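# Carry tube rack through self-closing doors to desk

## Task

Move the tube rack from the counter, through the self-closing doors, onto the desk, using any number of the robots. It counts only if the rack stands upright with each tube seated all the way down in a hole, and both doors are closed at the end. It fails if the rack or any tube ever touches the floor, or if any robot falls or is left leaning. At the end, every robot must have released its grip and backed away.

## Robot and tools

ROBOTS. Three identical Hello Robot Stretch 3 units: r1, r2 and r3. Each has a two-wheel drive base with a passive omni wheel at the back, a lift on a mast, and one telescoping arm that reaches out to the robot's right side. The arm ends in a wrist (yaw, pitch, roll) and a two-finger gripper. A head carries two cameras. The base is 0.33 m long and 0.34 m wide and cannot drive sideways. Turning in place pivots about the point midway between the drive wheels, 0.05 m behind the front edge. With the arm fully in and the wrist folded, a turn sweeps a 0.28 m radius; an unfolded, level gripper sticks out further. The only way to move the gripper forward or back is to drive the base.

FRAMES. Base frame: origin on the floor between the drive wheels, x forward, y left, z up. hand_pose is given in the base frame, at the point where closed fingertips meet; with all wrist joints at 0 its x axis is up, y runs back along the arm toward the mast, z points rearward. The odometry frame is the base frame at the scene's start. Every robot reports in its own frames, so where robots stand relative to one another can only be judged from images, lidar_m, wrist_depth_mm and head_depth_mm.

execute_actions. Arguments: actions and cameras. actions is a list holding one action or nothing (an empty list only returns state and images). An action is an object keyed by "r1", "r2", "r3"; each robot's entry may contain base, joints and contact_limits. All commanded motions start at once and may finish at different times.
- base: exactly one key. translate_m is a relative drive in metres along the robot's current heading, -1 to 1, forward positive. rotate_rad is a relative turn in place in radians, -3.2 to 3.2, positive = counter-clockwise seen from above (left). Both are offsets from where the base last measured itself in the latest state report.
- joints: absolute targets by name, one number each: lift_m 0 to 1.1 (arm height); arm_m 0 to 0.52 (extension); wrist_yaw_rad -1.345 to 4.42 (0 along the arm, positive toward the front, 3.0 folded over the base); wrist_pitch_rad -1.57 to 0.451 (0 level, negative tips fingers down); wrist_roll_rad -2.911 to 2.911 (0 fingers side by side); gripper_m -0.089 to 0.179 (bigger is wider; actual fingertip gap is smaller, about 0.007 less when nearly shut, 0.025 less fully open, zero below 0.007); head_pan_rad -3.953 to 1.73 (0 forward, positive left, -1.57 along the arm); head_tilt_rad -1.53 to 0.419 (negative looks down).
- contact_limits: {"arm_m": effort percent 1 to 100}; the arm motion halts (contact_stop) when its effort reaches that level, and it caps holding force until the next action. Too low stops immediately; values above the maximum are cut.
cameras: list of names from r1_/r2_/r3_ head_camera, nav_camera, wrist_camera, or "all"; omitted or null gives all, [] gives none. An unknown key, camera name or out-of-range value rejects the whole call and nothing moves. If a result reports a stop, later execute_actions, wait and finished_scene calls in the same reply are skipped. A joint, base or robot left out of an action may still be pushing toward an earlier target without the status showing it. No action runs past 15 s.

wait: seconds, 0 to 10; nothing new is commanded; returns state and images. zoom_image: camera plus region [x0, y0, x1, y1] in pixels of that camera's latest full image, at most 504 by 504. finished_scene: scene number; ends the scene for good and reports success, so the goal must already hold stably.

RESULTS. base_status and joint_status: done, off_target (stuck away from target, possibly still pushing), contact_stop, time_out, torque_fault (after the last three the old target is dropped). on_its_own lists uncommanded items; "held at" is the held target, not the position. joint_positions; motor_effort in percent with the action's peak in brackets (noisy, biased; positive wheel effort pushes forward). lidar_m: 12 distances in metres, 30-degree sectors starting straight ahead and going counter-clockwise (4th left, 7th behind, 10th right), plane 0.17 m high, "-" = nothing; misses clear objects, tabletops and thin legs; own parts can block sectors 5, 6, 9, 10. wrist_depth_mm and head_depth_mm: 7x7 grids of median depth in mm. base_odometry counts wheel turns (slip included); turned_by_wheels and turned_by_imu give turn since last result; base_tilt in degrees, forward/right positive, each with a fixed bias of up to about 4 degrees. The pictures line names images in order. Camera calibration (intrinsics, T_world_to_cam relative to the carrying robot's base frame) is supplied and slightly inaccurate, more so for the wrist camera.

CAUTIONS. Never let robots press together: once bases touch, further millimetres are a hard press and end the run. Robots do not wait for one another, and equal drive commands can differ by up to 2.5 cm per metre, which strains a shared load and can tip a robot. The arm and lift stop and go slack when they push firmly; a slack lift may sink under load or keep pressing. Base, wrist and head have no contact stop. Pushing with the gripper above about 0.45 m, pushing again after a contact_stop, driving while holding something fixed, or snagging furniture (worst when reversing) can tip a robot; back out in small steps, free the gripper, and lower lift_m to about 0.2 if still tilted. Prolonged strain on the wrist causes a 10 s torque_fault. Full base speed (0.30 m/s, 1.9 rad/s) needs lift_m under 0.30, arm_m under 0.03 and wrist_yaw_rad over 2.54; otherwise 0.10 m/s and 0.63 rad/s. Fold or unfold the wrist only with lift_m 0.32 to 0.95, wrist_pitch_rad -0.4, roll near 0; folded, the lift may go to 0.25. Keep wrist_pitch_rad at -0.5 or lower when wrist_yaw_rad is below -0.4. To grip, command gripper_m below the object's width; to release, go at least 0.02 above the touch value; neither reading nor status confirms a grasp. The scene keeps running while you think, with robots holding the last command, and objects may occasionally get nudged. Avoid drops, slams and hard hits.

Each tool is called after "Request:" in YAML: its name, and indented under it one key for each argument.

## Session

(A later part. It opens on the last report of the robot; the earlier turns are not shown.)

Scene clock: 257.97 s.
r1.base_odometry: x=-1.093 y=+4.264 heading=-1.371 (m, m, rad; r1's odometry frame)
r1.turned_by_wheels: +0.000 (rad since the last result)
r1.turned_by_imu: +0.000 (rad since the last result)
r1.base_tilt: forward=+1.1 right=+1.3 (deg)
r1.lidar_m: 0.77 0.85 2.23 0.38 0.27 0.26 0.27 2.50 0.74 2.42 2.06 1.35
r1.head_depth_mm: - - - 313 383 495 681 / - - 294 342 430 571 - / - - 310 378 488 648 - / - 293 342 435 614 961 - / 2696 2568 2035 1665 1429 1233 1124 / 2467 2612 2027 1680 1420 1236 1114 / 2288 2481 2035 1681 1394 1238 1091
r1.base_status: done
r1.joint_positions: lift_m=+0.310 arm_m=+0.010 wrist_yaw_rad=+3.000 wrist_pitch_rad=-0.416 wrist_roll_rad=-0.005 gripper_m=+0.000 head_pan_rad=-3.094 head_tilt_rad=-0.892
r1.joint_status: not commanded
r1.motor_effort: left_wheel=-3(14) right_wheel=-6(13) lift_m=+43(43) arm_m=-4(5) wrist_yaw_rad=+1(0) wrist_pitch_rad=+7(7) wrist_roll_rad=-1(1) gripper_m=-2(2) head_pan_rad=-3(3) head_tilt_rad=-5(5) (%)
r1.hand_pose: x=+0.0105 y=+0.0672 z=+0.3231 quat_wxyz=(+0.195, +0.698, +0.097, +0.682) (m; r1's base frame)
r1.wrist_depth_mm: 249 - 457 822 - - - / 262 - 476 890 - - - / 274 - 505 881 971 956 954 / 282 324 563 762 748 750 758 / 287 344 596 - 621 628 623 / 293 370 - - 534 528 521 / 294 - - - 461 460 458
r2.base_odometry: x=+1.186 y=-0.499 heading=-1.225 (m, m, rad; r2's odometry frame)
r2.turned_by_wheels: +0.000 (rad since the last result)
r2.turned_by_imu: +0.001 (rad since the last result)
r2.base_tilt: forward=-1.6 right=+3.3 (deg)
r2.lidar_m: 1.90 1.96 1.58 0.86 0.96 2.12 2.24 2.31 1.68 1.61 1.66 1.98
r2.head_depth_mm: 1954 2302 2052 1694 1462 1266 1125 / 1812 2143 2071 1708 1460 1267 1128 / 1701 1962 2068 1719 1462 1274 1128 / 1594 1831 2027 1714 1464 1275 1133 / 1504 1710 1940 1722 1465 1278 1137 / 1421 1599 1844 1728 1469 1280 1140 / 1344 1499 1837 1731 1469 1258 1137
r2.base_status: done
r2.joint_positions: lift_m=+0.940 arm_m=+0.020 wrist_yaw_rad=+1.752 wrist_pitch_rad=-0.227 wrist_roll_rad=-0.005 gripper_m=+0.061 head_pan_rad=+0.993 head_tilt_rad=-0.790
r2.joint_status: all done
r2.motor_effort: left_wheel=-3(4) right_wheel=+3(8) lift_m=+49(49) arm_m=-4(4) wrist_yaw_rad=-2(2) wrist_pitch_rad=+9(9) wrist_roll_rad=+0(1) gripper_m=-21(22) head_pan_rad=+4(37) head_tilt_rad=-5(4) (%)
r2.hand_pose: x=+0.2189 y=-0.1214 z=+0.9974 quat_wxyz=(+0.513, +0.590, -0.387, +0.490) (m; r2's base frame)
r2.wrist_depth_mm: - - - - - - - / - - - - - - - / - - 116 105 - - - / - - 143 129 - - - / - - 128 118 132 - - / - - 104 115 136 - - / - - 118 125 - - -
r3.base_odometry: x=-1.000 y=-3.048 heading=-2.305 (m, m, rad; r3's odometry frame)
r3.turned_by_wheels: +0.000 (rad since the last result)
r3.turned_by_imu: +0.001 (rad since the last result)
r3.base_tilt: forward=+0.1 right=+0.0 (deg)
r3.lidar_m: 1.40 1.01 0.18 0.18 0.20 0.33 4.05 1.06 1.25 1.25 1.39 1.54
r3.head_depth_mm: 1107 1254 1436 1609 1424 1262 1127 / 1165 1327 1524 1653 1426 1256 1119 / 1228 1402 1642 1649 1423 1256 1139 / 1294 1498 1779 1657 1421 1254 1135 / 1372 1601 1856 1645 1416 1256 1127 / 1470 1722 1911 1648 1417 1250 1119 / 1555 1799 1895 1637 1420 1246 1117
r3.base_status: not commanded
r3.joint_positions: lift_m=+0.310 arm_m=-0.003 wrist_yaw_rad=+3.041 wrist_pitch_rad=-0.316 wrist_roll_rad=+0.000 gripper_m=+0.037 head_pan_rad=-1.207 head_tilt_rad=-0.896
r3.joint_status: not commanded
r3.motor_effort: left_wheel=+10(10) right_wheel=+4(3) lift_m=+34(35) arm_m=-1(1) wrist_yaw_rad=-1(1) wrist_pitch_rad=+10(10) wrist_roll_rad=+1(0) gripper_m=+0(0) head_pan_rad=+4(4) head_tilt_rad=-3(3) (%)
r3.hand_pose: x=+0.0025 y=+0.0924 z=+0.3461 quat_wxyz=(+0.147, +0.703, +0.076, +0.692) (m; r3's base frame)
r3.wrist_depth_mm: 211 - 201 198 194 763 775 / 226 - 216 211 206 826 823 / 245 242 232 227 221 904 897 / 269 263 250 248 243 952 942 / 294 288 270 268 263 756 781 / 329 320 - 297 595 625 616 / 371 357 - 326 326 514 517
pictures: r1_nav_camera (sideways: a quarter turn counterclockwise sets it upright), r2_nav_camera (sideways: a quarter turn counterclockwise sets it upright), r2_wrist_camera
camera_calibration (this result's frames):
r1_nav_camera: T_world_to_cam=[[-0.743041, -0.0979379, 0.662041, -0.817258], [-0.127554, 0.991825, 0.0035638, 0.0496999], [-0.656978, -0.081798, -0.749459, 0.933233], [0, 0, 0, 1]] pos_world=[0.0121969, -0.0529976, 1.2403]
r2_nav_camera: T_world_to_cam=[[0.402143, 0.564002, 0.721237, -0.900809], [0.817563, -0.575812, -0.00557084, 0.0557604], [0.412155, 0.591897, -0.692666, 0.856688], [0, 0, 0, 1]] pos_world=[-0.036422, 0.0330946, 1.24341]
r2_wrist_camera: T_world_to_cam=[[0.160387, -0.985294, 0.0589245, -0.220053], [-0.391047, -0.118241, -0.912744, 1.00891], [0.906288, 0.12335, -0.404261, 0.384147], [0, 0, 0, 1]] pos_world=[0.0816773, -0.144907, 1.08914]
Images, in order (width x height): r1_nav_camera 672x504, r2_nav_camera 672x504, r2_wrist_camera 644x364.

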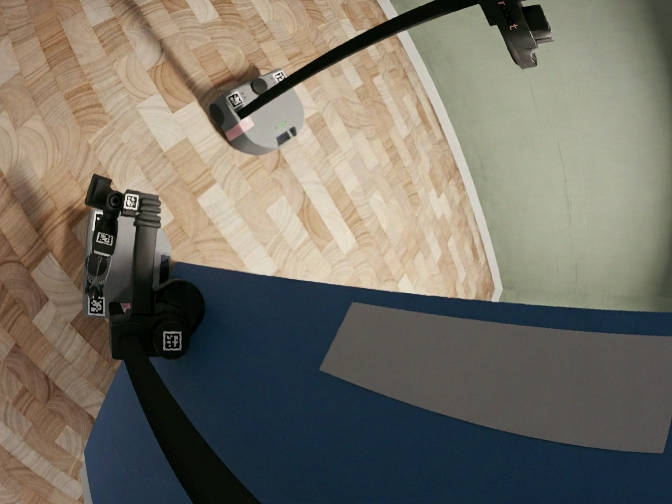

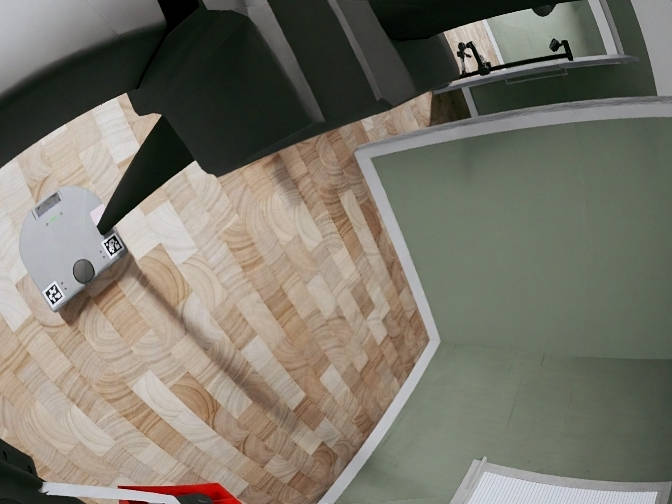

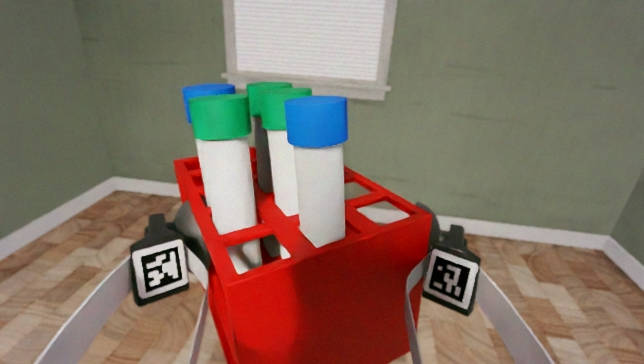

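Request:
execute_actions:
  actions:
    - {"r1":{"base":{"rotate_rad":-0.55}},"r2":{"base":{"translate_m":0.35}}}
  cameras: []

Request:
execute_actions:
  actions:
    - {"r1":{"base":{"translate_m":-0.14},"joints":{"head_pan_rad":-0.3}},"r2":{"base":{"rotate_rad":1.77},"joints":{"head_pan_rad":0.2,"head_tilt_rad":-1.0}}}
  cameras: []

Request:
execute_actions:
  actions:
    - {"r2":{"base":{"translate_m":0.6}}}
  cameras: ["r1_nav_camera","r2_nav_camera"]

Scene clock: 263.63 s.
r1.base_odometry: x=-1.093 y=+4.264 heading=-1.921 (m, m, rad; r1's odometry frame)
r1.turned_by_wheels: -0.550 (rad since the last result)
r1.turned_by_imu: -0.546 (rad since the last result)
r1.base_tilt: forward=+1.0 right=+1.3 (deg)
r1.lidar_m: 1.39 0.77 0.80 2.32 0.40 0.29 0.28 0.29 2.51 2.50 0.85 2.07
r1.head_depth_mm: - - 297 358 470 687 1057 / - - 299 360 474 693 - / - - 301 363 479 662 - / - - 303 366 485 716 - / - - 301 369 490 729 1108 / - - 301 371 496 1162 1105 / - - 304 374 1331 1238 1092
r1.base_status: done
r1.joint_positions: lift_m=+0.310 arm_m=+0.010 wrist_yaw_rad=+3.000 wrist_pitch_rad=-0.416 wrist_roll_rad=-0.005 gripper_m=+0.000 head_pan_rad=-3.094 head_tilt_rad=-0.892
r1.joint_status: not commanded
r1.motor_effort: left_wheel=-3(5) right_wheel=-8(14) lift_m=+44(43) arm_m=-4(4) wrist_yaw_rad=+1(0) wrist_pitch_rad=+8(7) wrist_roll_rad=-1(0) gripper_m=-3(2) head_pan_rad=-2(3) head_tilt_rad=-4(4) (%)
r1.hand_pose: x=+0.0105 y=+0.0672 z=+0.3231 quat_wxyz=(+0.195, +0.698, +0.097, +0.682) (m; r1's base frame)
r1.wrist_depth_mm: 426 - - - - - 603 / 442 - - - - - 659 / 442 - 954 961 981 838 719 / 430 583 770 757 752 746 744 / 421 575 636 - 630 628 612 / 410 513 - - 523 528 529 / 390 - - - 458 458 462
r2.base_odometry: x=+1.304 y=-0.829 heading=-1.225 (m, m, rad; r2's odometry frame)
r2.turned_by_wheels: +0.000 (rad since the last result)
r2.turned_by_imu: +0.001 (rad since the last result)
r2.base_tilt: forward=-1.6 right=+3.2 (deg)
r2.lidar_m: 1.55 1.60 1.59 1.51 1.11 0.98 2.59 2.32 1.68 1.61 1.66 1.62
r2.head_depth_mm: 1795 1956 2017 1696 1451 1271 1125 / 1825 2124 2067 1708 1451 1262 1127 / 1705 1971 2082 1708 1458 1273 1127 / 1601 1831 2018 1709 1463 1274 1129 / 1505 1711 1941 1720 1468 1282 1134 / 1424 1602 1855 1727 1471 1280 1135 / 1349 1515 1732 1729 1474 1283 1139
r2.base_status: done
r2.joint_positions: lift_m=+0.940 arm_m=+0.020 wrist_yaw_rad=+1.752 wrist_pitch_rad=-0.227 wrist_roll_rad=-0.005 gripper_m=+0.061 head_pan_rad=+0.993 head_tilt_rad=-0.790
r2.joint_status: not commanded
r2.motor_effort: left_wheel=-3(5) right_wheel=+3(7) lift_m=+49(49) arm_m=-4(4) wrist_yaw_rad=-2(2) wrist_pitch_rad=+9(9) wrist_roll_rad=-1(1) gripper_m=-20(22) head_pan_rad=+3(4) head_tilt_rad=-5(5) (%)
r2.hand_pose: x=+0.2189 y=-0.1214 z=+0.9974 quat_wxyz=(+0.513, +0.590, -0.387, +0.490) (m; r2's base frame)
r2.wrist_depth_mm: - - - - - - - / - - - - - - - / - - 115 105 - - - / - - 143 130 - - - / - - 126 117 132 - - / - - 104 115 136 - - / - - 118 124 - - -
r3.base_odometry: x=-1.000 y=-3.048 heading=-2.305 (m, m, rad; r3's odometry frame)
r3.turned_by_wheels: +0.000 (rad since the last result)
r3.turned_by_imu: +0.002 (rad since the last result)
r3.base_tilt: forward=+0.2 right=+0.0 (deg)
r3.lidar_m: 1.41 1.01 0.18 0.18 0.20 0.33 4.03 1.06 1.25 1.25 1.39 1.54
r3.head_depth_mm: 1110 1254 1438 1602 1424 1260 1122 / 1164 1320 1533 1642 1426 1252 1125 / 1231 1410 1638 1644 1432 1251 1140 / 1296 1488 1770 1644 1420 1249 1131 / 1380 1607 1845 1636 1414 1256 1121 / 1464 1730 1912 1644 1423 1256 1118 / 1563 1790 1884 1650 1422 1255 1118
r3.base_status: not commanded
r3.joint_positions: lift_m=+0.310 arm_m=-0.003 wrist_yaw_rad=+3.041 wrist_pitch_rad=-0.316 wrist_roll_rad=+0.000 gripper_m=+0.037 head_pan_rad=-1.207 head_tilt_rad=-0.896
r3.joint_status: not commanded
r3.motor_effort: left_wheel=+9(10) right_wheel=+4(4) lift_m=+34(35) arm_m=-1(2) wrist_yaw_rad=-1(1) wrist_pitch_rad=+10(11) wrist_roll_rad=+0(1) gripper_m=+0(0) head_pan_rad=+5(4) head_tilt_rad=-3(3) (%)
r3.hand_pose: x=+0.0025 y=+0.0924 z=+0.3461 quat_wxyz=(+0.147, +0.703, +0.076, +0.692) (m; r3's base frame)
r3.wrist_depth_mm: 211 - 202 198 194 799 776 / 227 - 216 211 207 825 825 / 245 243 233 228 224 901 886 / 269 263 252 247 242 941 924 / 294 289 273 269 263 764 773 / 327 318 - 299 600 621 610 / 368 355 - 325 333 519 517
pictures: none
No camera images: the call's "cameras" was empty. Leave "cameras" out to get every camera's image.

Scene clock: 267.37 s.
r1.base_odometry: x=-1.045 y=+4.395 heading=-1.921 (m, m, rad; r1's odometry frame)
r1.turned_by_wheels: +0.000 (rad since the last result)
r1.turned_by_imu: +0.000 (rad since the last result)
r1.base_tilt: forward=+1.0 right=+1.4 (deg)
r1.lidar_m: 1.46 0.88 2.16 0.64 0.33 0.27 0.27 0.30 2.48 2.47 1.04 2.20
r1.head_depth_mm: 1933 2259 2002 1663 1407 1223 1076 / 1915 2239 2019 1663 1410 1225 1082 / 1921 2217 2017 1668 1415 1229 1084 / 1882 2216 2043 1681 1418 1235 1084 / 1876 2190 2036 1675 1424 1236 1090 / 1857 2160 2034 1679 1421 1232 1087 / 1832 2088 1972 1682 1424 1238 1089
r1.base_status: done
r1.joint_positions: lift_m=+0.310 arm_m=+0.010 wrist_yaw_rad=+3.000 wrist_pitch_rad=-0.416 wrist_roll_rad=-0.005 gripper_m=+0.000 head_pan_rad=-0.307 head_tilt_rad=-0.892
r1.joint_status: all done
r1.motor_effort: left_wheel=-5(11) right_wheel=-5(16) lift_m=+44(43) arm_m=-4(4) wrist_yaw_rad=+0(1) wrist_pitch_rad=+7(7) wrist_roll_rad=-1(1) gripper_m=-1(2) head_pan_rad=+4(47) head_tilt_rad=-5(4) (%)
r1.hand_pose: x=+0.0105 y=+0.0672 z=+0.3231 quat_wxyz=(+0.195, +0.698, +0.097, +0.682) (m; r1's base frame)
r1.wrist_depth_mm: 323 - - - - - 734 / 335 - - - - - 710 / 344 - 961 956 967 980 756 / 345 436 752 756 762 749 751 / 344 445 641 - 613 626 625 / 346 472 - - 531 529 529 / 338 - - - 455 460 462
r2.base_odometry: x=+1.304 y=-0.829 heading=+0.544 (m, m, rad; r2's odometry frame)
r2.turned_by_wheels: +1.770 (rad since the last result)
r2.turned_by_imu: +1.789 (rad since the last result)
r2.base_tilt: forward=-1.6 right=+3.3 (deg)
r2.lidar_m: 1.51 1.04 1.09 2.59 1.95 1.61 1.61 1.79 1.55 1.55 1.72 1.53
r2.head_depth_mm: 2210 1890 1651 339 1292 1192 1095 / 2203 1906 1651 1462 1324 1198 1097 / 2218 1915 1654 1469 1321 1201 1114 / 2227 1910 1677 1479 1325 1201 1129 / 1910 1889 1533 1480 1334 1206 1135 / 1197 1247 1427 1488 1335 1209 1108 / 1215 1204 1482 1493 1335 1211 1110
r2.base_status: done
r2.joint_positions: lift_m=+0.940 arm_m=+0.020 wrist_yaw_rad=+1.752 wrist_pitch_rad=-0.227 wrist_roll_rad=-0.005 gripper_m=+0.061 head_pan_rad=+0.207 head_tilt_rad=-0.988
r2.joint_status: all done
r2.motor_effort: left_wheel=-3(6) right_wheel=+4(9) lift_m=+49(49) arm_m=-4(4) wrist_yaw_rad=-2(2) wrist_pitch_rad=+9(9) wrist_roll_rad=-1(1) gripper_m=-21(21) head_pan_rad=-3(33) head_tilt_rad=-6(23) (%)
r2.hand_pose: x=+0.2189 y=-0.1214 z=+0.9974 quat_wxyz=(+0.513, +0.590, -0.387, +0.490) (m; r2's base frame)
r2.wrist_depth_mm: 911 - - - - - - / 958 - - - - - - / 989 - 116 106 - - - / - - 143 130 - - - / - - 127 118 132 - - / - - 104 115 135 - - / - - 119 124 - - -
r3.base_odometry: x=-1.000 y=-3.048 heading=-2.305 (m, m, rad; r3's odometry frame)
r3.turned_by_wheels: +0.000 (rad since the last result)
r3.turned_by_imu: +0.001 (rad since the last result)
r3.base_tilt: forward=+0.1 right=+0.1 (deg)
r3.lidar_m: 1.40 1.01 0.18 0.18 0.20 0.33 4.05 1.05 1.26 1.25 1.39 1.54
r3.head_depth_mm: 1109 1258 1435 1599 1430 1259 1125 / 1164 1321 1532 1646 1423 1252 1126 / 1228 1406 1642 1644 1418 1260 1140 / 1300 1498 1769 1644 1424 1255 1135 / 1374 1604 1840 1644 1423 1257 1121 / 1456 1713 1888 1652 1420 1252 1123 / 1559 1789 1892 1634 1421 1243 1121
r3.base_status: not commanded
r3.joint_positions: lift_m=+0.310 arm_m=-0.003 wrist_yaw_rad=+3.041 wrist_pitch_rad=-0.316 wrist_roll_rad=+0.000 gripper_m=+0.037 head_pan_rad=-1.207 head_tilt_rad=-0.896
r3.joint_status: not commanded
r3.motor_effort: left_wheel=+10(10) right_wheel=+4(3) lift_m=+35(35) arm_m=-2(2) wrist_yaw_rad=-1(1) wrist_pitch_rad=+10(10) wrist_roll_rad=+1(1) gripper_m=+0(0) head_pan_rad=+4(4) head_tilt_rad=-3(3) (%)
r3.hand_pose: x=+0.0025 y=+0.0924 z=+0.3461 quat_wxyz=(+0.147, +0.703, +0.076, +0.692) (m; r3's base frame)
r3.wrist_depth_mm: 211 - 202 196 194 777 773 / 226 - 214 211 206 839 831 / 245 242 234 228 223 908 901 / 265 264 252 247 243 957 932 / 295 290 274 267 265 764 773 / 326 323 - 300 590 614 617 / 371 353 - 327 328 522 517
pictures: none
No camera images: the call's "cameras" was empty. Leave "cameras" out to get every camera's image.

Scene clock: 274.30 s.
r1.base_odometry: x=-1.045 y=+4.395 heading=-1.921 (m, m, rad; r1's odometry frame)
r1.turned_by_wheels: +0.000 (rad since the last result)
r1.turned_by_imu: -0.001 (rad since the last result)
r1.base_tilt: forward=+1.0 right=+1.3 (deg)
r1.lidar_m: 1.45 0.88 2.15 0.64 0.33 0.27 0.27 0.30 2.47 2.47 0.53 0.56
r1.head_depth_mm: 585 2262 2013 1655 1234 1133 1080 / 573 2241 2018 1658 1238 1136 1081 / 1860 2085 2025 1657 1382 1228 1090 / 1857 536 1956 1665 1414 1227 1085 / 1868 2052 1964 1662 1412 1232 1088 / 1856 2155 2037 1662 1425 1239 1086 / 1848 2096 1983 1685 1420 1238 1088
r1.base_status: not commanded
r1.joint_positions: lift_m=+0.310 arm_m=+0.010 wrist_yaw_rad=+3.000 wrist_pitch_rad=-0.416 wrist_roll_rad=-0.005 gripper_m=+0.000 head_pan_rad=-0.307 head_tilt_rad=-0.892
r1.joint_status: not commanded
r1.motor_effort: left_wheel=-5(5) right_wheel=-4(5) lift_m=+43(43) arm_m=-4(4) wrist_yaw_rad=+1(1) wrist_pitch_rad=+8(7) wrist_roll_rad=-1(1) gripper_m=-2(2) head_pan_rad=+3(4) head_tilt_rad=-4(4) (%)
r1.hand_pose: x=+0.0105 y=+0.0672 z=+0.3231 quat_wxyz=(+0.195, +0.698, +0.097, +0.682) (m; r1's base frame)
r1.wrist_depth_mm: 324 - - - - - 737 / 336 - - - - - 716 / 347 - 967 950 960 968 753 / 349 442 751 743 767 755 749 / 350 441 647 - 612 620 611 / 347 474 - - 524 525 524 / 336 - - - 459 462 459
r2.base_odometry: x=+1.817 y=-0.518 heading=+0.544 (m, m, rad; r2's odometry frame)
r2.turned_by_wheels: +0.000 (rad since the last result)
r2.turned_by_imu: +0.002 (rad since the last result)
r2.base_tilt: forward=-1.6 right=+3.2 (deg)
r2.lidar_m: 0.93 0.99 0.56 0.80 2.66 2.20 2.19 2.03 1.67 1.66 1.14 0.93
r2.head_depth_mm: 2142 1879 1655 339 1292 1195 1097 / 2223 1904 1656 1464 1321 1201 1095 / 2219 1910 1664 1476 1320 1196 1116 / 2252 1918 1668 1474 1324 1203 1129 / 2256 1913 1666 1479 1333 1206 1132 / 2182 1819 1617 1489 1291 1208 1107 / 1138 1229 1357 1270 1150 1182 1109
r2.base_status: done
r2.joint_positions: lift_m=+0.940 arm_m=+0.020 wrist_yaw_rad=+1.752 wrist_pitch_rad=-0.227 wrist_roll_rad=-0.005 gripper_m=+0.061 head_pan_rad=+0.207 head_tilt_rad=-0.988
r2.joint_status: not commanded
r2.motor_effort: left_wheel=-3(3) right_wheel=+3(8) lift_m=+50(49) arm_m=-4(4) wrist_yaw_rad=-2(2) wrist_pitch_rad=+9(9) wrist_roll_rad=-1(1) gripper_m=-21(21) head_pan_rad=-2(2) head_tilt_rad=-6(6) (%)
r2.hand_pose: x=+0.2189 y=-0.1214 z=+0.9974 quat_wxyz=(+0.513, +0.590, -0.387, +0.490) (m; r2's base frame)
r2.wrist_depth_mm: 855 - - - - 690 657 / 888 - - - 796 732 673 / 884 - 115 105 837 750 693 / 905 - 142 130 873 836 741 / 925 - 127 117 132 854 794 / 896 - 104 114 136 900 848 / 753 - 118 124 - - 888
r3.base_odometry: x=-1.000 y=-3.048 heading=-2.305 (m, m, rad; r3's odometry frame)
r3.turned_by_wheels: +0.000 (rad since the last result)
r3.turned_by_imu: +0.002 (rad since the last result)
r3.base_tilt: forward=+0.1 right=+0.1 (deg)
r3.lidar_m: 1.41 1.01 0.18 0.18 0.20 0.33 4.05 1.06 1.26 1.25 1.39 1.54
r3.head_depth_mm: 1110 1254 1435 1604 1428 1255 1123 / 1160 1325 1539 1649 1417 1256 1126 / 1226 1410 1636 1651 1423 1260 1141 / 1296 1501 1758 1639 1423 1255 1137 / 1381 1602 1831 1656 1417 1262 1122 / 1460 1726 1899 1634 1426 1248 1118 / 1551 1804 1892 1635 1424 1257 1119
r3.base_status: not commanded
r3.joint_positions: lift_m=+0.310 arm_m=-0.003 wrist_yaw_rad=+3.041 wrist_pitch_rad=-0.316 wrist_roll_rad=+0.000 gripper_m=+0.037 head_pan_rad=-1.207 head_tilt_rad=-0.896
r3.joint_status: not commanded
r3.motor_effort: left_wheel=+9(9) right_wheel=+3(4) lift_m=+34(34) arm_m=-2(1) wrist_yaw_rad=-1(1) wrist_pitch_rad=+10(10) wrist_roll_rad=+0(0) gripper_m=+1(0) head_pan_rad=+5(4) head_tilt_rad=-3(2) (%)
r3.hand_pose: x=+0.0025 y=+0.0924 z=+0.3461 quat_wxyz=(+0.147, +0.703, +0.076, +0.692) (m; r3's base frame)
r3.wrist_depth_mm: 210 - 202 198 194 771 776 / 226 - 215 211 207 835 822 / 246 242 233 229 223 904 908 / 267 264 253 247 242 936 947 / 298 292 273 269 265 765 774 / 327 322 - 300 589 626 616 / 365 357 - 326 328 517 516
pictures: r1_nav_camera (sideways: a quarter turn counterclockwise sets it upright), r2_nav_camera (sideways: a quarter turn counterclockwise sets it upright)
camera_calibration (this result's frames):
r1_nav_camera: T_world_to_cam=[[0.730787, -0.16627, 0.662046, -0.826255], [-0.22492, -0.974371, 0.00356429, 0.0502932], [0.644485, -0.151512, -0.749455, 0.925289], [0, 0, 0, 1]] pos_world=[0.018793, 0.0518151, 1.2403]
r2_nav_camera: T_world_to_cam=[[0.808507, 0.140562, 0.571453, -0.70812], [0.170234, -0.985402, 0.00153103, 0.0504627], [0.563327, 0.0960431, -0.820633, 1.02217], [0, 0, 0, 1]] pos_world=[-0.0118865, 0.0510887, 1.24341]
Images, in order (width x height): r1_nav_camera 672x504, r2_nav_camera 672x504.

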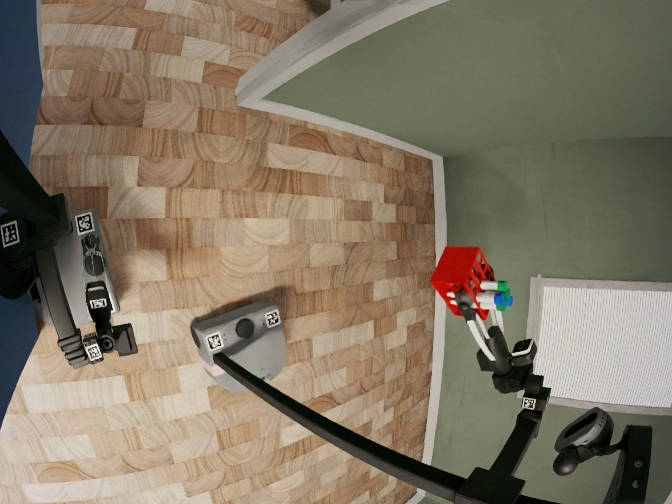

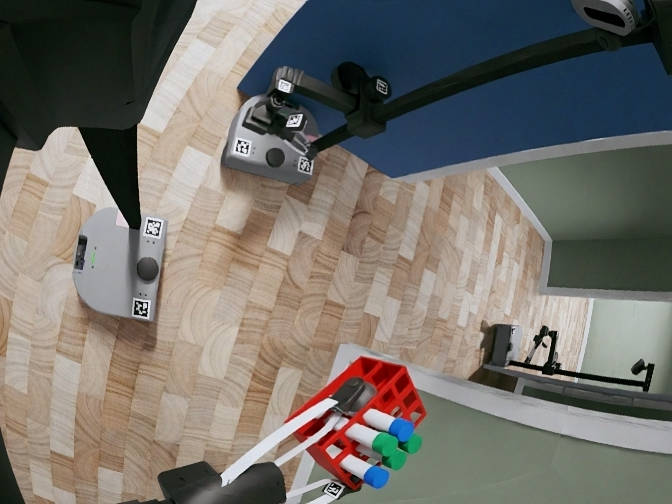

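Request:
execute_actions:
  actions:
    - {"r2":{"base":{"rotate_rad":0.19},"joints":{"head_pan_rad":0}},"r3":{"joints":{"head_pan_rad":-1.4}}}
  cameras: []

Request:
execute_actions:
  actions:
    - {"r2":{"base":{"translate_m":0.9}}}
  cameras: ["r2_nav_camera"]

Request:
execute_actions:
  actions:
    - {"r2":{"base":{"translate_m":0.7}}}
  cameras: ["r3_nav_camera","r2_nav_camera"]

Scene clock: 276.33 s.
r1.base_odometry: x=-1.045 y=+4.395 heading=-1.921 (m, m, rad; r1's odometry frame)
r1.turned_by_wheels: +0.000 (rad since the last result)
r1.turned_by_imu: +0.000 (rad since the last result)
r1.base_tilt: forward=+0.9 right=+1.3 (deg)
r1.lidar_m: 1.46 0.88 2.15 0.64 0.33 0.27 0.27 0.30 2.47 2.47 0.56 0.56
r1.head_depth_mm: 621 2265 2015 1654 1240 1159 1080 / 566 2248 2014 1657 1238 1148 1083 / 1877 604 2012 1667 1354 1229 1085 / 1905 507 1861 1673 1415 1227 1087 / 1876 2052 1852 1679 1419 1232 1090 / 1857 2161 2037 1677 1424 1235 1091 / 1840 2086 1964 1682 1419 1233 1090
r1.base_status: not commanded
r1.joint_positions: lift_m=+0.310 arm_m=+0.010 wrist_yaw_rad=+3.000 wrist_pitch_rad=-0.416 wrist_roll_rad=-0.005 gripper_m=+0.000 head_pan_rad=-0.307 head_tilt_rad=-0.892
r1.joint_status: not commanded
r1.motor_effort: left_wheel=-5(5) right_wheel=-5(5) lift_m=+44(43) arm_m=-4(4) wrist_yaw_rad=+0(1) wrist_pitch_rad=+7(7) wrist_roll_rad=-1(1) gripper_m=-2(2) head_pan_rad=+5(4) head_tilt_rad=-4(4) (%)
r1.hand_pose: x=+0.0105 y=+0.0672 z=+0.3231 quat_wxyz=(+0.195, +0.698, +0.097, +0.682) (m; r1's base frame)
r1.wrist_depth_mm: 324 - - - - - 732 / 338 - - - - - 726 / 345 - 939 952 966 980 755 / 349 435 758 747 757 759 758 / 346 439 635 - 614 623 616 / 350 474 - - 524 525 528 / 337 - - - 452 459 461
r2.base_odometry: x=+1.817 y=-0.518 heading=+0.734 (m, m, rad; r2's odometry frame)
r2.turned_by_wheels: +0.190 (rad since the last result)
r2.turned_by_imu: +0.192 (rad since the last result)
r2.base_tilt: forward=-1.6 right=+3.2 (deg)
r2.lidar_m: 2.45 0.56 0.80 2.50 2.39 2.19 2.22 1.82 1.66 1.58 1.03 0.93
r2.head_depth_mm: 2154 1894 1651 289 349 1194 1096 / 2213 1911 1657 351 1317 1195 1109 / 2230 1905 1668 1430 1323 1198 1120 / 2256 1919 1667 1475 1327 1203 1124 / 2248 1924 1669 1479 1331 1204 1129 / 2200 1851 1619 1484 1293 1206 1106 / 1153 1242 1376 1266 1155 1187 1108
r2.base_status: done
r2.joint_positions: lift_m=+0.940 arm_m=+0.020 wrist_yaw_rad=+1.752 wrist_pitch_rad=-0.227 wrist_roll_rad=-0.005 gripper_m=+0.061 head_pan_rad=+0.007 head_tilt_rad=-0.988
r2.joint_status: all done
r2.motor_effort: left_wheel=-3(6) right_wheel=+3(7) lift_m=+49(50) arm_m=-4(4) wrist_yaw_rad=-2(2) wrist_pitch_rad=+9(9) wrist_roll_rad=-1(1) gripper_m=-21(21) head_pan_rad=-3(16) head_tilt_rad=-6(6) (%)
r2.hand_pose: x=+0.2189 y=-0.1214 z=+0.9974 quat_wxyz=(+0.513, +0.590, -0.387, +0.490) (m; r2's base frame)
r2.wrist_depth_mm: 741 904 - - - 703 605 / 704 929 - - - 716 611 / 724 - 115 105 - 712 654 / 765 988 143 129 - 781 685 / 783 - 127 118 132 823 719 / 747 - 104 115 136 835 737 / 693 - 118 125 960 956 787
r3.base_odometry: x=-1.000 y=-3.048 heading=-2.305 (m, m, rad; r3's odometry frame)
r3.turned_by_wheels: +0.000 (rad since the last result)
r3.turned_by_imu: +0.001 (rad since the last result)
r3.base_tilt: forward=+0.1 right=+0.0 (deg)
r3.lidar_m: 1.41 1.01 0.18 0.18 0.20 0.33 4.04 1.05 1.25 1.25 1.39 1.54
r3.head_depth_mm: 1073 1230 1421 1601 1429 1258 1125 / 1111 1270 1485 1621 1426 1253 1138 / 1151 1317 1538 1646 1426 1252 1142 / 1188 1374 1614 1640 1423 1253 1152 / 1232 1429 1713 1644 1426 1253 1120 / 1278 1490 1794 1646 1420 1255 1120 / 1327 1562 1829 1642 1423 1252 1119
r3.base_status: not commanded
r3.joint_positions: lift_m=+0.310 arm_m=-0.003 wrist_yaw_rad=+3.041 wrist_pitch_rad=-0.316 wrist_roll_rad=+0.000 gripper_m=+0.037 head_pan_rad=-1.393 head_tilt_rad=-0.896
r3.joint_status: all done
r3.motor_effort: left_wheel=+10(10) right_wheel=+3(4) lift_m=+35(35) arm_m=-1(2) wrist_yaw_rad=-2(1) wrist_pitch_rad=+10(10) wrist_roll_rad=+1(0) gripper_m=+1(0) head_pan_rad=-5(22) head_tilt_rad=-3(3) (%)
r3.hand_pose: x=+0.0025 y=+0.0924 z=+0.3461 quat_wxyz=(+0.147, +0.703, +0.076, +0.692) (m; r3's base frame)
r3.wrist_depth_mm: 211 - 201 198 194 770 771 / 227 - 215 213 207 839 831 / 245 240 232 229 222 922 876 / 268 265 253 248 242 967 939 / 295 288 273 267 266 783 775 / 330 321 - 301 588 611 621 / 363 353 - 325 329 514 516
pictures: none
No camera images: the call's "cameras" was empty. Leave "cameras" out to get every camera's image.

Scene clock: 286.27 s.
r1.base_odometry: x=-1.045 y=+4.395 heading=-1.921 (m, m, rad; r1's odometry frame)
r1.turned_by_wheels: +0.000 (rad since the last result)
r1.turned_by_imu: -0.002 (rad since the last result)
r1.base_tilt: forward=+1.0 right=+1.4 (deg)
r1.lidar_m: 1.46 0.87 0.44 0.63 0.33 0.27 0.27 0.30 2.48 2.47 2.62 2.20
r1.head_depth_mm: 1936 2257 2008 1660 1411 1220 1083 / 1925 2239 2019 1658 1410 1228 1084 / 1894 2223 2010 1663 1411 1230 1083 / 1884 2202 2024 1662 1422 1227 1089 / 1878 2193 2025 1675 1419 1230 1087 / 1852 2157 2034 1672 1419 1230 1088 / 1848 2096 1963 1678 1420 1235 971
r1.base_status: not commanded
r1.joint_positions: lift_m=+0.310 arm_m=+0.010 wrist_yaw_rad=+3.000 wrist_pitch_rad=-0.416 wrist_roll_rad=-0.005 gripper_m=+0.000 head_pan_rad=-0.307 head_tilt_rad=-0.892
r1.joint_status: not commanded
r1.motor_effort: left_wheel=-5(5) right_wheel=-5(5) lift_m=+43(43) arm_m=-5(4) wrist_yaw_rad=+0(0) wrist_pitch_rad=+7(7) wrist_roll_rad=-1(1) gripper_m=-2(2) head_pan_rad=+4(4) head_tilt_rad=-5(5) (%)
r1.hand_pose: x=+0.0105 y=+0.0672 z=+0.3231 quat_wxyz=(+0.195, +0.698, +0.097, +0.682) (m; r1's base frame)
r1.wrist_depth_mm: 323 - - - - - 738 / 337 - - - - - 718 / 348 - 954 960 590 620 753 / 345 442 750 716 509 494 691 / 348 441 649 - 511 466 598 / 342 469 - - 525 502 523 / 338 - - - 464 456 454
r2.base_odometry: x=+2.485 y=+0.085 heading=+0.734 (m, m, rad; r2's odometry frame)
r2.turned_by_wheels: +0.000 (rad since the last result)
r2.turned_by_imu: +0.004 (rad since the last result)
r2.base_tilt: forward=-1.6 right=+3.3 (deg)
r2.lidar_m: 1.89 1.23 0.49 0.50 0.61 0.56 3.05 2.17 0.89 0.39 1.20 1.56
r2.head_depth_mm: 2199 1885 1654 289 348 1189 1098 / 2220 1898 1663 352 1317 1199 1109 / 2241 1905 1661 1429 1323 1199 1117 / 2232 1910 1671 1477 1328 1204 1119 / 2095 1919 1666 1482 1331 1206 1129 / 1790 1886 1671 1481 1335 1214 1107 / 1547 1703 1690 1493 1317 1187 1113
r2.base_status: done
r2.joint_positions: lift_m=+0.940 arm_m=+0.020 wrist_yaw_rad=+1.752 wrist_pitch_rad=-0.227 wrist_roll_rad=-0.005 gripper_m=+0.061 head_pan_rad=+0.007 head_tilt_rad=-0.988
r2.joint_status: not commanded
r2.motor_effort: left_wheel=-3(3) right_wheel=+3(8) lift_m=+49(49) arm_m=-4(4) wrist_yaw_rad=-2(2) wrist_pitch_rad=+8(9) wrist_roll_rad=-1(1) gripper_m=-20(21) head_pan_rad=-3(3) head_tilt_rad=-7(7) (%)
r2.hand_pose: x=+0.2189 y=-0.1214 z=+0.9974 quat_wxyz=(+0.513, +0.590, -0.387, +0.490) (m; r2's base frame)
r2.wrist_depth_mm: 980 - - - - - - / - - - - - - - / - - 115 106 - - - / - - 143 130 - - - / - - 127 117 132 - - / - - 105 114 135 - - / 613 - 118 125 - - -
r3.base_odometry: x=-1.000 y=-3.048 heading=-2.305 (m, m, rad; r3's odometry frame)
r3.turned_by_wheels: +0.000 (rad since the last result)
r3.turned_by_imu: +0.003 (rad since the last result)
r3.base_tilt: forward=+0.1 right=+0.0 (deg)
r3.lidar_m: 1.41 1.01 0.18 0.18 0.20 0.33 4.05 1.06 1.25 1.25 1.39 1.54
r3.head_depth_mm: 1078 1227 1426 1588 1425 1255 1123 / 1115 1275 1484 1628 1428 1259 1143 / 1151 1324 1559 1641 1430 1250 1132 / 1191 1372 1617 1649 1416 1249 1157 / 1229 1436 1706 1645 1415 1258 1116 / 1274 1494 1784 1630 1426 1255 1118 / 1328 1559 1835 1639 1425 1258 1116
r3.base_status: not commanded
r3.joint_positions: lift_m=+0.310 arm_m=-0.003 wrist_yaw_rad=+3.041 wrist_pitch_rad=-0.316 wrist_roll_rad=+0.000 gripper_m=+0.037 head_pan_rad=-1.393 head_tilt_rad=-0.896
r3.joint_status: not commanded
r3.motor_effort: left_wheel=+9(10) right_wheel=+3(4) lift_m=+34(34) arm_m=-2(2) wrist_yaw_rad=-1(2) wrist_pitch_rad=+10(10) wrist_roll_rad=+0(0) gripper_m=+0(0) head_pan_rad=-3(3) head_tilt_rad=-3(3) (%)
r3.hand_pose: x=+0.0025 y=+0.0924 z=+0.3461 quat_wxyz=(+0.147, +0.703, +0.076, +0.692) (m; r3's base frame)
r3.wrist_depth_mm: 211 - 201 197 194 768 765 / 227 - 215 211 207 844 820 / 246 242 234 229 223 903 889 / 268 262 252 248 242 982 934 / 296 290 272 267 263 753 769 / 328 324 - 299 579 607 622 / 371 356 - 325 330 513 512
pictures: r2_nav_camera (sideways: a quarter turn counterclockwise sets it upright)
camera_calibration (this result's frames):
r2_nav_camera: T_world_to_cam=[[0.82035, -0.0228476, 0.571406, -0.70813], [-0.0289072, -0.999581, 0.00153312, 0.0516747], [0.571131, -0.0177755, -0.820666, 1.02217], [0, 0, 0, 1]] pos_world=[-0.00138275, 0.0536435, 1.24341]
Images, in order (width x height): r2_nav_camera 672x504.

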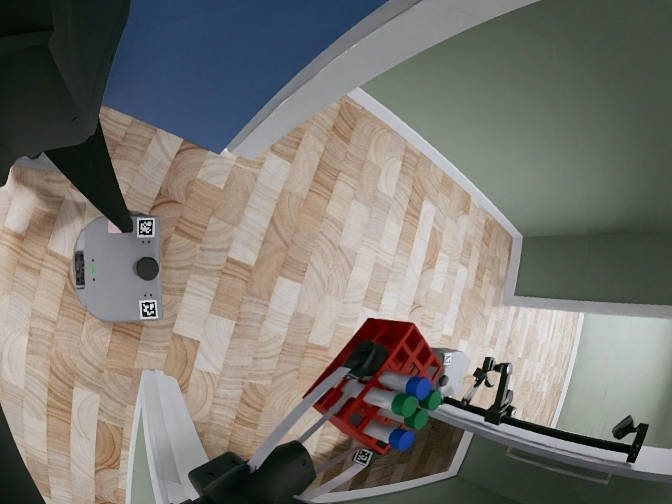

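Scene clock: 294.23 s.
r1.base_odometry: x=-1.045 y=+4.395 heading=-1.921 (m, m, rad; r1's odometry frame)
r1.turned_by_wheels: +0.000 (rad since the last result)
r1.turned_by_imu: -0.002 (rad since the last result)
r1.base_tilt: forward=+0.9 right=+1.3 (deg)
r1.lidar_m: 1.45 0.88 2.15 0.64 0.33 0.27 0.27 0.30 2.47 2.47 2.62 2.20
r1.head_depth_mm: 1938 2257 2014 1653 1407 1226 1081 / 1921 2253 2007 1646 1420 1227 1081 / 1905 2236 2027 1657 1411 1225 1084 / 1880 2215 2029 1666 1417 1227 1084 / 1888 2190 2025 1671 1417 1233 1091 / 1861 2166 2037 1673 1418 1238 1086 / 1845 2100 1975 1672 1423 1232 1093
r1.base_status: not commanded
r1.joint_positions: lift_m=+0.310 arm_m=+0.010 wrist_yaw_rad=+3.000 wrist_pitch_rad=-0.416 wrist_roll_rad=-0.005 gripper_m=+0.000 head_pan_rad=-0.307 head_tilt_rad=-0.892
r1.joint_status: not commanded
r1.motor_effort: left_wheel=-5(5) right_wheel=-5(4) lift_m=+43(43) arm_m=-4(4) wrist_yaw_rad=+0(0) wrist_pitch_rad=+7(7) wrist_roll_rad=+0(0) gripper_m=-2(2) head_pan_rad=+4(4) head_tilt_rad=-4(5) (%)
r1.hand_pose: x=+0.0105 y=+0.0672 z=+0.3231 quat_wxyz=(+0.195, +0.698, +0.097, +0.682) (m; r1's base frame)
r1.wrist_depth_mm: 326 - - - - - 741 / 340 - - - - - 719 / 347 - 962 964 983 959 744 / 345 439 742 754 758 760 748 / 346 444 628 - 629 627 621 / 347 469 - - 524 528 528 / 340 - - - 457 456 455
r2.base_odometry: x=+3.005 y=+0.554 heading=+0.734 (m, m, rad; r2's odometry frame)
r2.turned_by_wheels: +0.000 (rad since the last result)
r2.turned_by_imu: +0.003 (rad since the last result)
r2.base_tilt: forward=-1.6 right=+3.3 (deg)
r2.lidar_m: 1.44 0.94 0.86 0.71 0.54 0.62 3.67 0.76 1.10 1.23 1.01 1.00
r2.head_depth_mm: 2123 1892 1644 289 348 1193 1092 / 1749 1890 1649 352 1317 1198 1112 / 1837 1894 1664 1431 1323 1204 1120 / 1889 1912 1665 1481 1329 1204 1123 / 1627 1804 1669 1479 1329 1204 1130 / 1368 1523 1619 1488 1333 1211 1108 / 1179 1298 1434 1464 1344 1211 1109
r2.base_status: done
r2.joint_positions: lift_m=+0.940 arm_m=+0.020 wrist_yaw_rad=+1.752 wrist_pitch_rad=-0.227 wrist_roll_rad=-0.005 gripper_m=+0.061 head_pan_rad=+0.007 head_tilt_rad=-0.988
r2.joint_status: not commanded
r2.motor_effort: left_wheel=-3(6) right_wheel=+3(7) lift_m=+49(50) arm_m=-4(4) wrist_yaw_rad=-2(2) wrist_pitch_rad=+9(9) wrist_roll_rad=-1(1) gripper_m=-20(21) head_pan_rad=-3(3) head_tilt_rad=-6(7) (%)
r2.hand_pose: x=+0.2189 y=-0.1214 z=+0.9974 quat_wxyz=(+0.513, +0.590, -0.387, +0.490) (m; r2's base frame)
r2.wrist_depth_mm: 787 943 - - - - - / 797 982 - - - - - / 816 993 116 105 - - - / 855 - 142 130 - - - / 911 - 127 118 132 - - / 914 - 104 114 135 - 919 / 940 - 118 124 - - 877
r3.base_odometry: x=-1.000 y=-3.048 heading=-2.305 (m, m, rad; r3's odometry frame)
r3.turned_by_wheels: +0.000 (rad since the last result)
r3.turned_by_imu: +0.002 (rad since the last result)
r3.base_tilt: forward=+0.1 right=+0.0 (deg)
r3.lidar_m: 1.41 1.01 0.18 0.18 0.20 0.33 4.06 1.06 1.26 1.25 1.39 1.00
r3.head_depth_mm: 1074 1225 1428 1597 1424 1255 1124 / 1107 1267 1495 1635 1431 1254 1140 / 1152 1315 1556 1644 1429 1258 1142 / 1189 1366 1631 1638 1423 1257 1160 / 1228 1435 1702 1642 1427 1247 1121 / 1269 1484 1789 1632 1420 1249 1117 / 1325 1566 1832 1640 1430 1254 1118
r3.base_status: not commanded
r3.joint_positions: lift_m=+0.310 arm_m=-0.003 wrist_yaw_rad=+3.041 wrist_pitch_rad=-0.316 wrist_roll_rad=+0.000 gripper_m=+0.037 head_pan_rad=-1.393 head_tilt_rad=-0.896
r3.joint_status: not commanded
r3.motor_effort: left_wheel=+10(10) right_wheel=+3(3) lift_m=+34(35) arm_m=-1(2) wrist_yaw_rad=-1(1) wrist_pitch_rad=+10(10) wrist_roll_rad=+0(0) gripper_m=+0(0) head_pan_rad=-3(4) head_tilt_rad=-3(3) (%)
r3.hand_pose: x=+0.0025 y=+0.0924 z=+0.3461 quat_wxyz=(+0.147, +0.703, +0.076, +0.692) (m; r3's base frame)
r3.wrist_depth_mm: 211 - 202 198 194 766 772 / 227 - 216 212 207 840 827 / 247 243 235 229 222 903 891 / 269 263 253 248 242 942 940 / 296 290 272 268 264 757 761 / 330 320 - 299 592 618 615 / 372 356 - 326 332 515 510
pictures: r2_nav_camera (sideways: a quarter turn counterclockwise sets it upright), r3_nav_camera (sideways: a quarter turn counterclockwise sets it upright)
camera_calibration (this result's frames):
r2_nav_camera: T_world_to_cam=[[0.820359, -0.0228547, 0.571391, -0.708112], [-0.028916, -0.999581, 0.00153374, 0.051674], [0.571117, -0.0177806, -0.820676, 1.02218], [0, 0, 0, 1]] pos_world=[-0.00138329, 0.0536436, 1.24341]
r3_nav_camera: T_world_to_cam=[[0.10469, -0.807728, 0.580186, -0.706266], [-0.983072, -0.172258, -0.0624272, 0.139963], [0.150366, -0.563829, -0.812088, 1.00848], [0, 0, 0, 1]] pos_world=[0.0598919, 0.0222487, 1.23748]
Images, in order (width x height): r2_nav_camera 672x504, r3_nav_camera 672x504.

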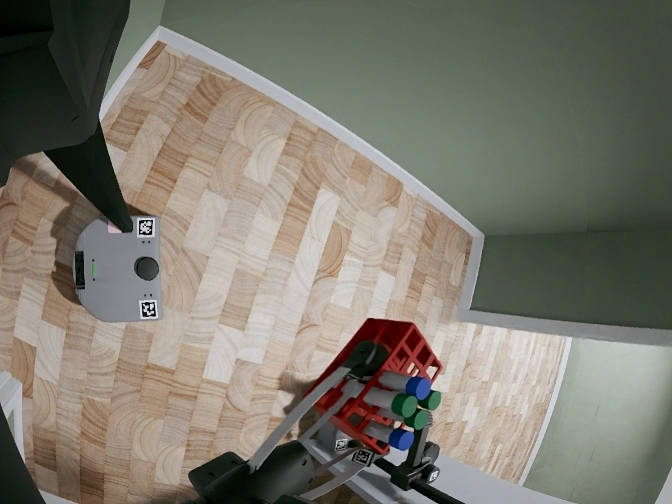

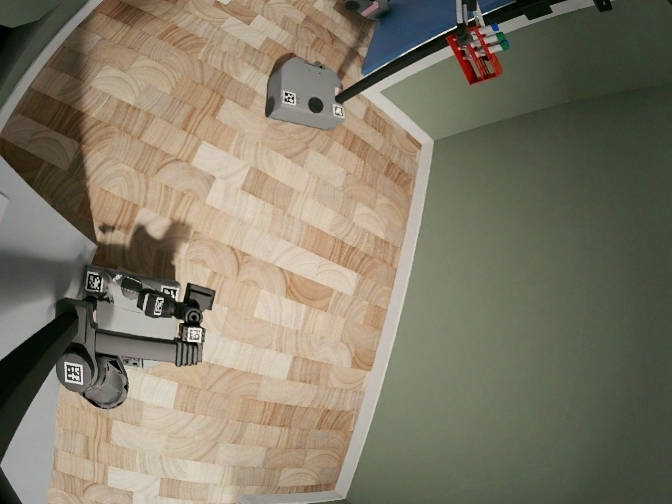

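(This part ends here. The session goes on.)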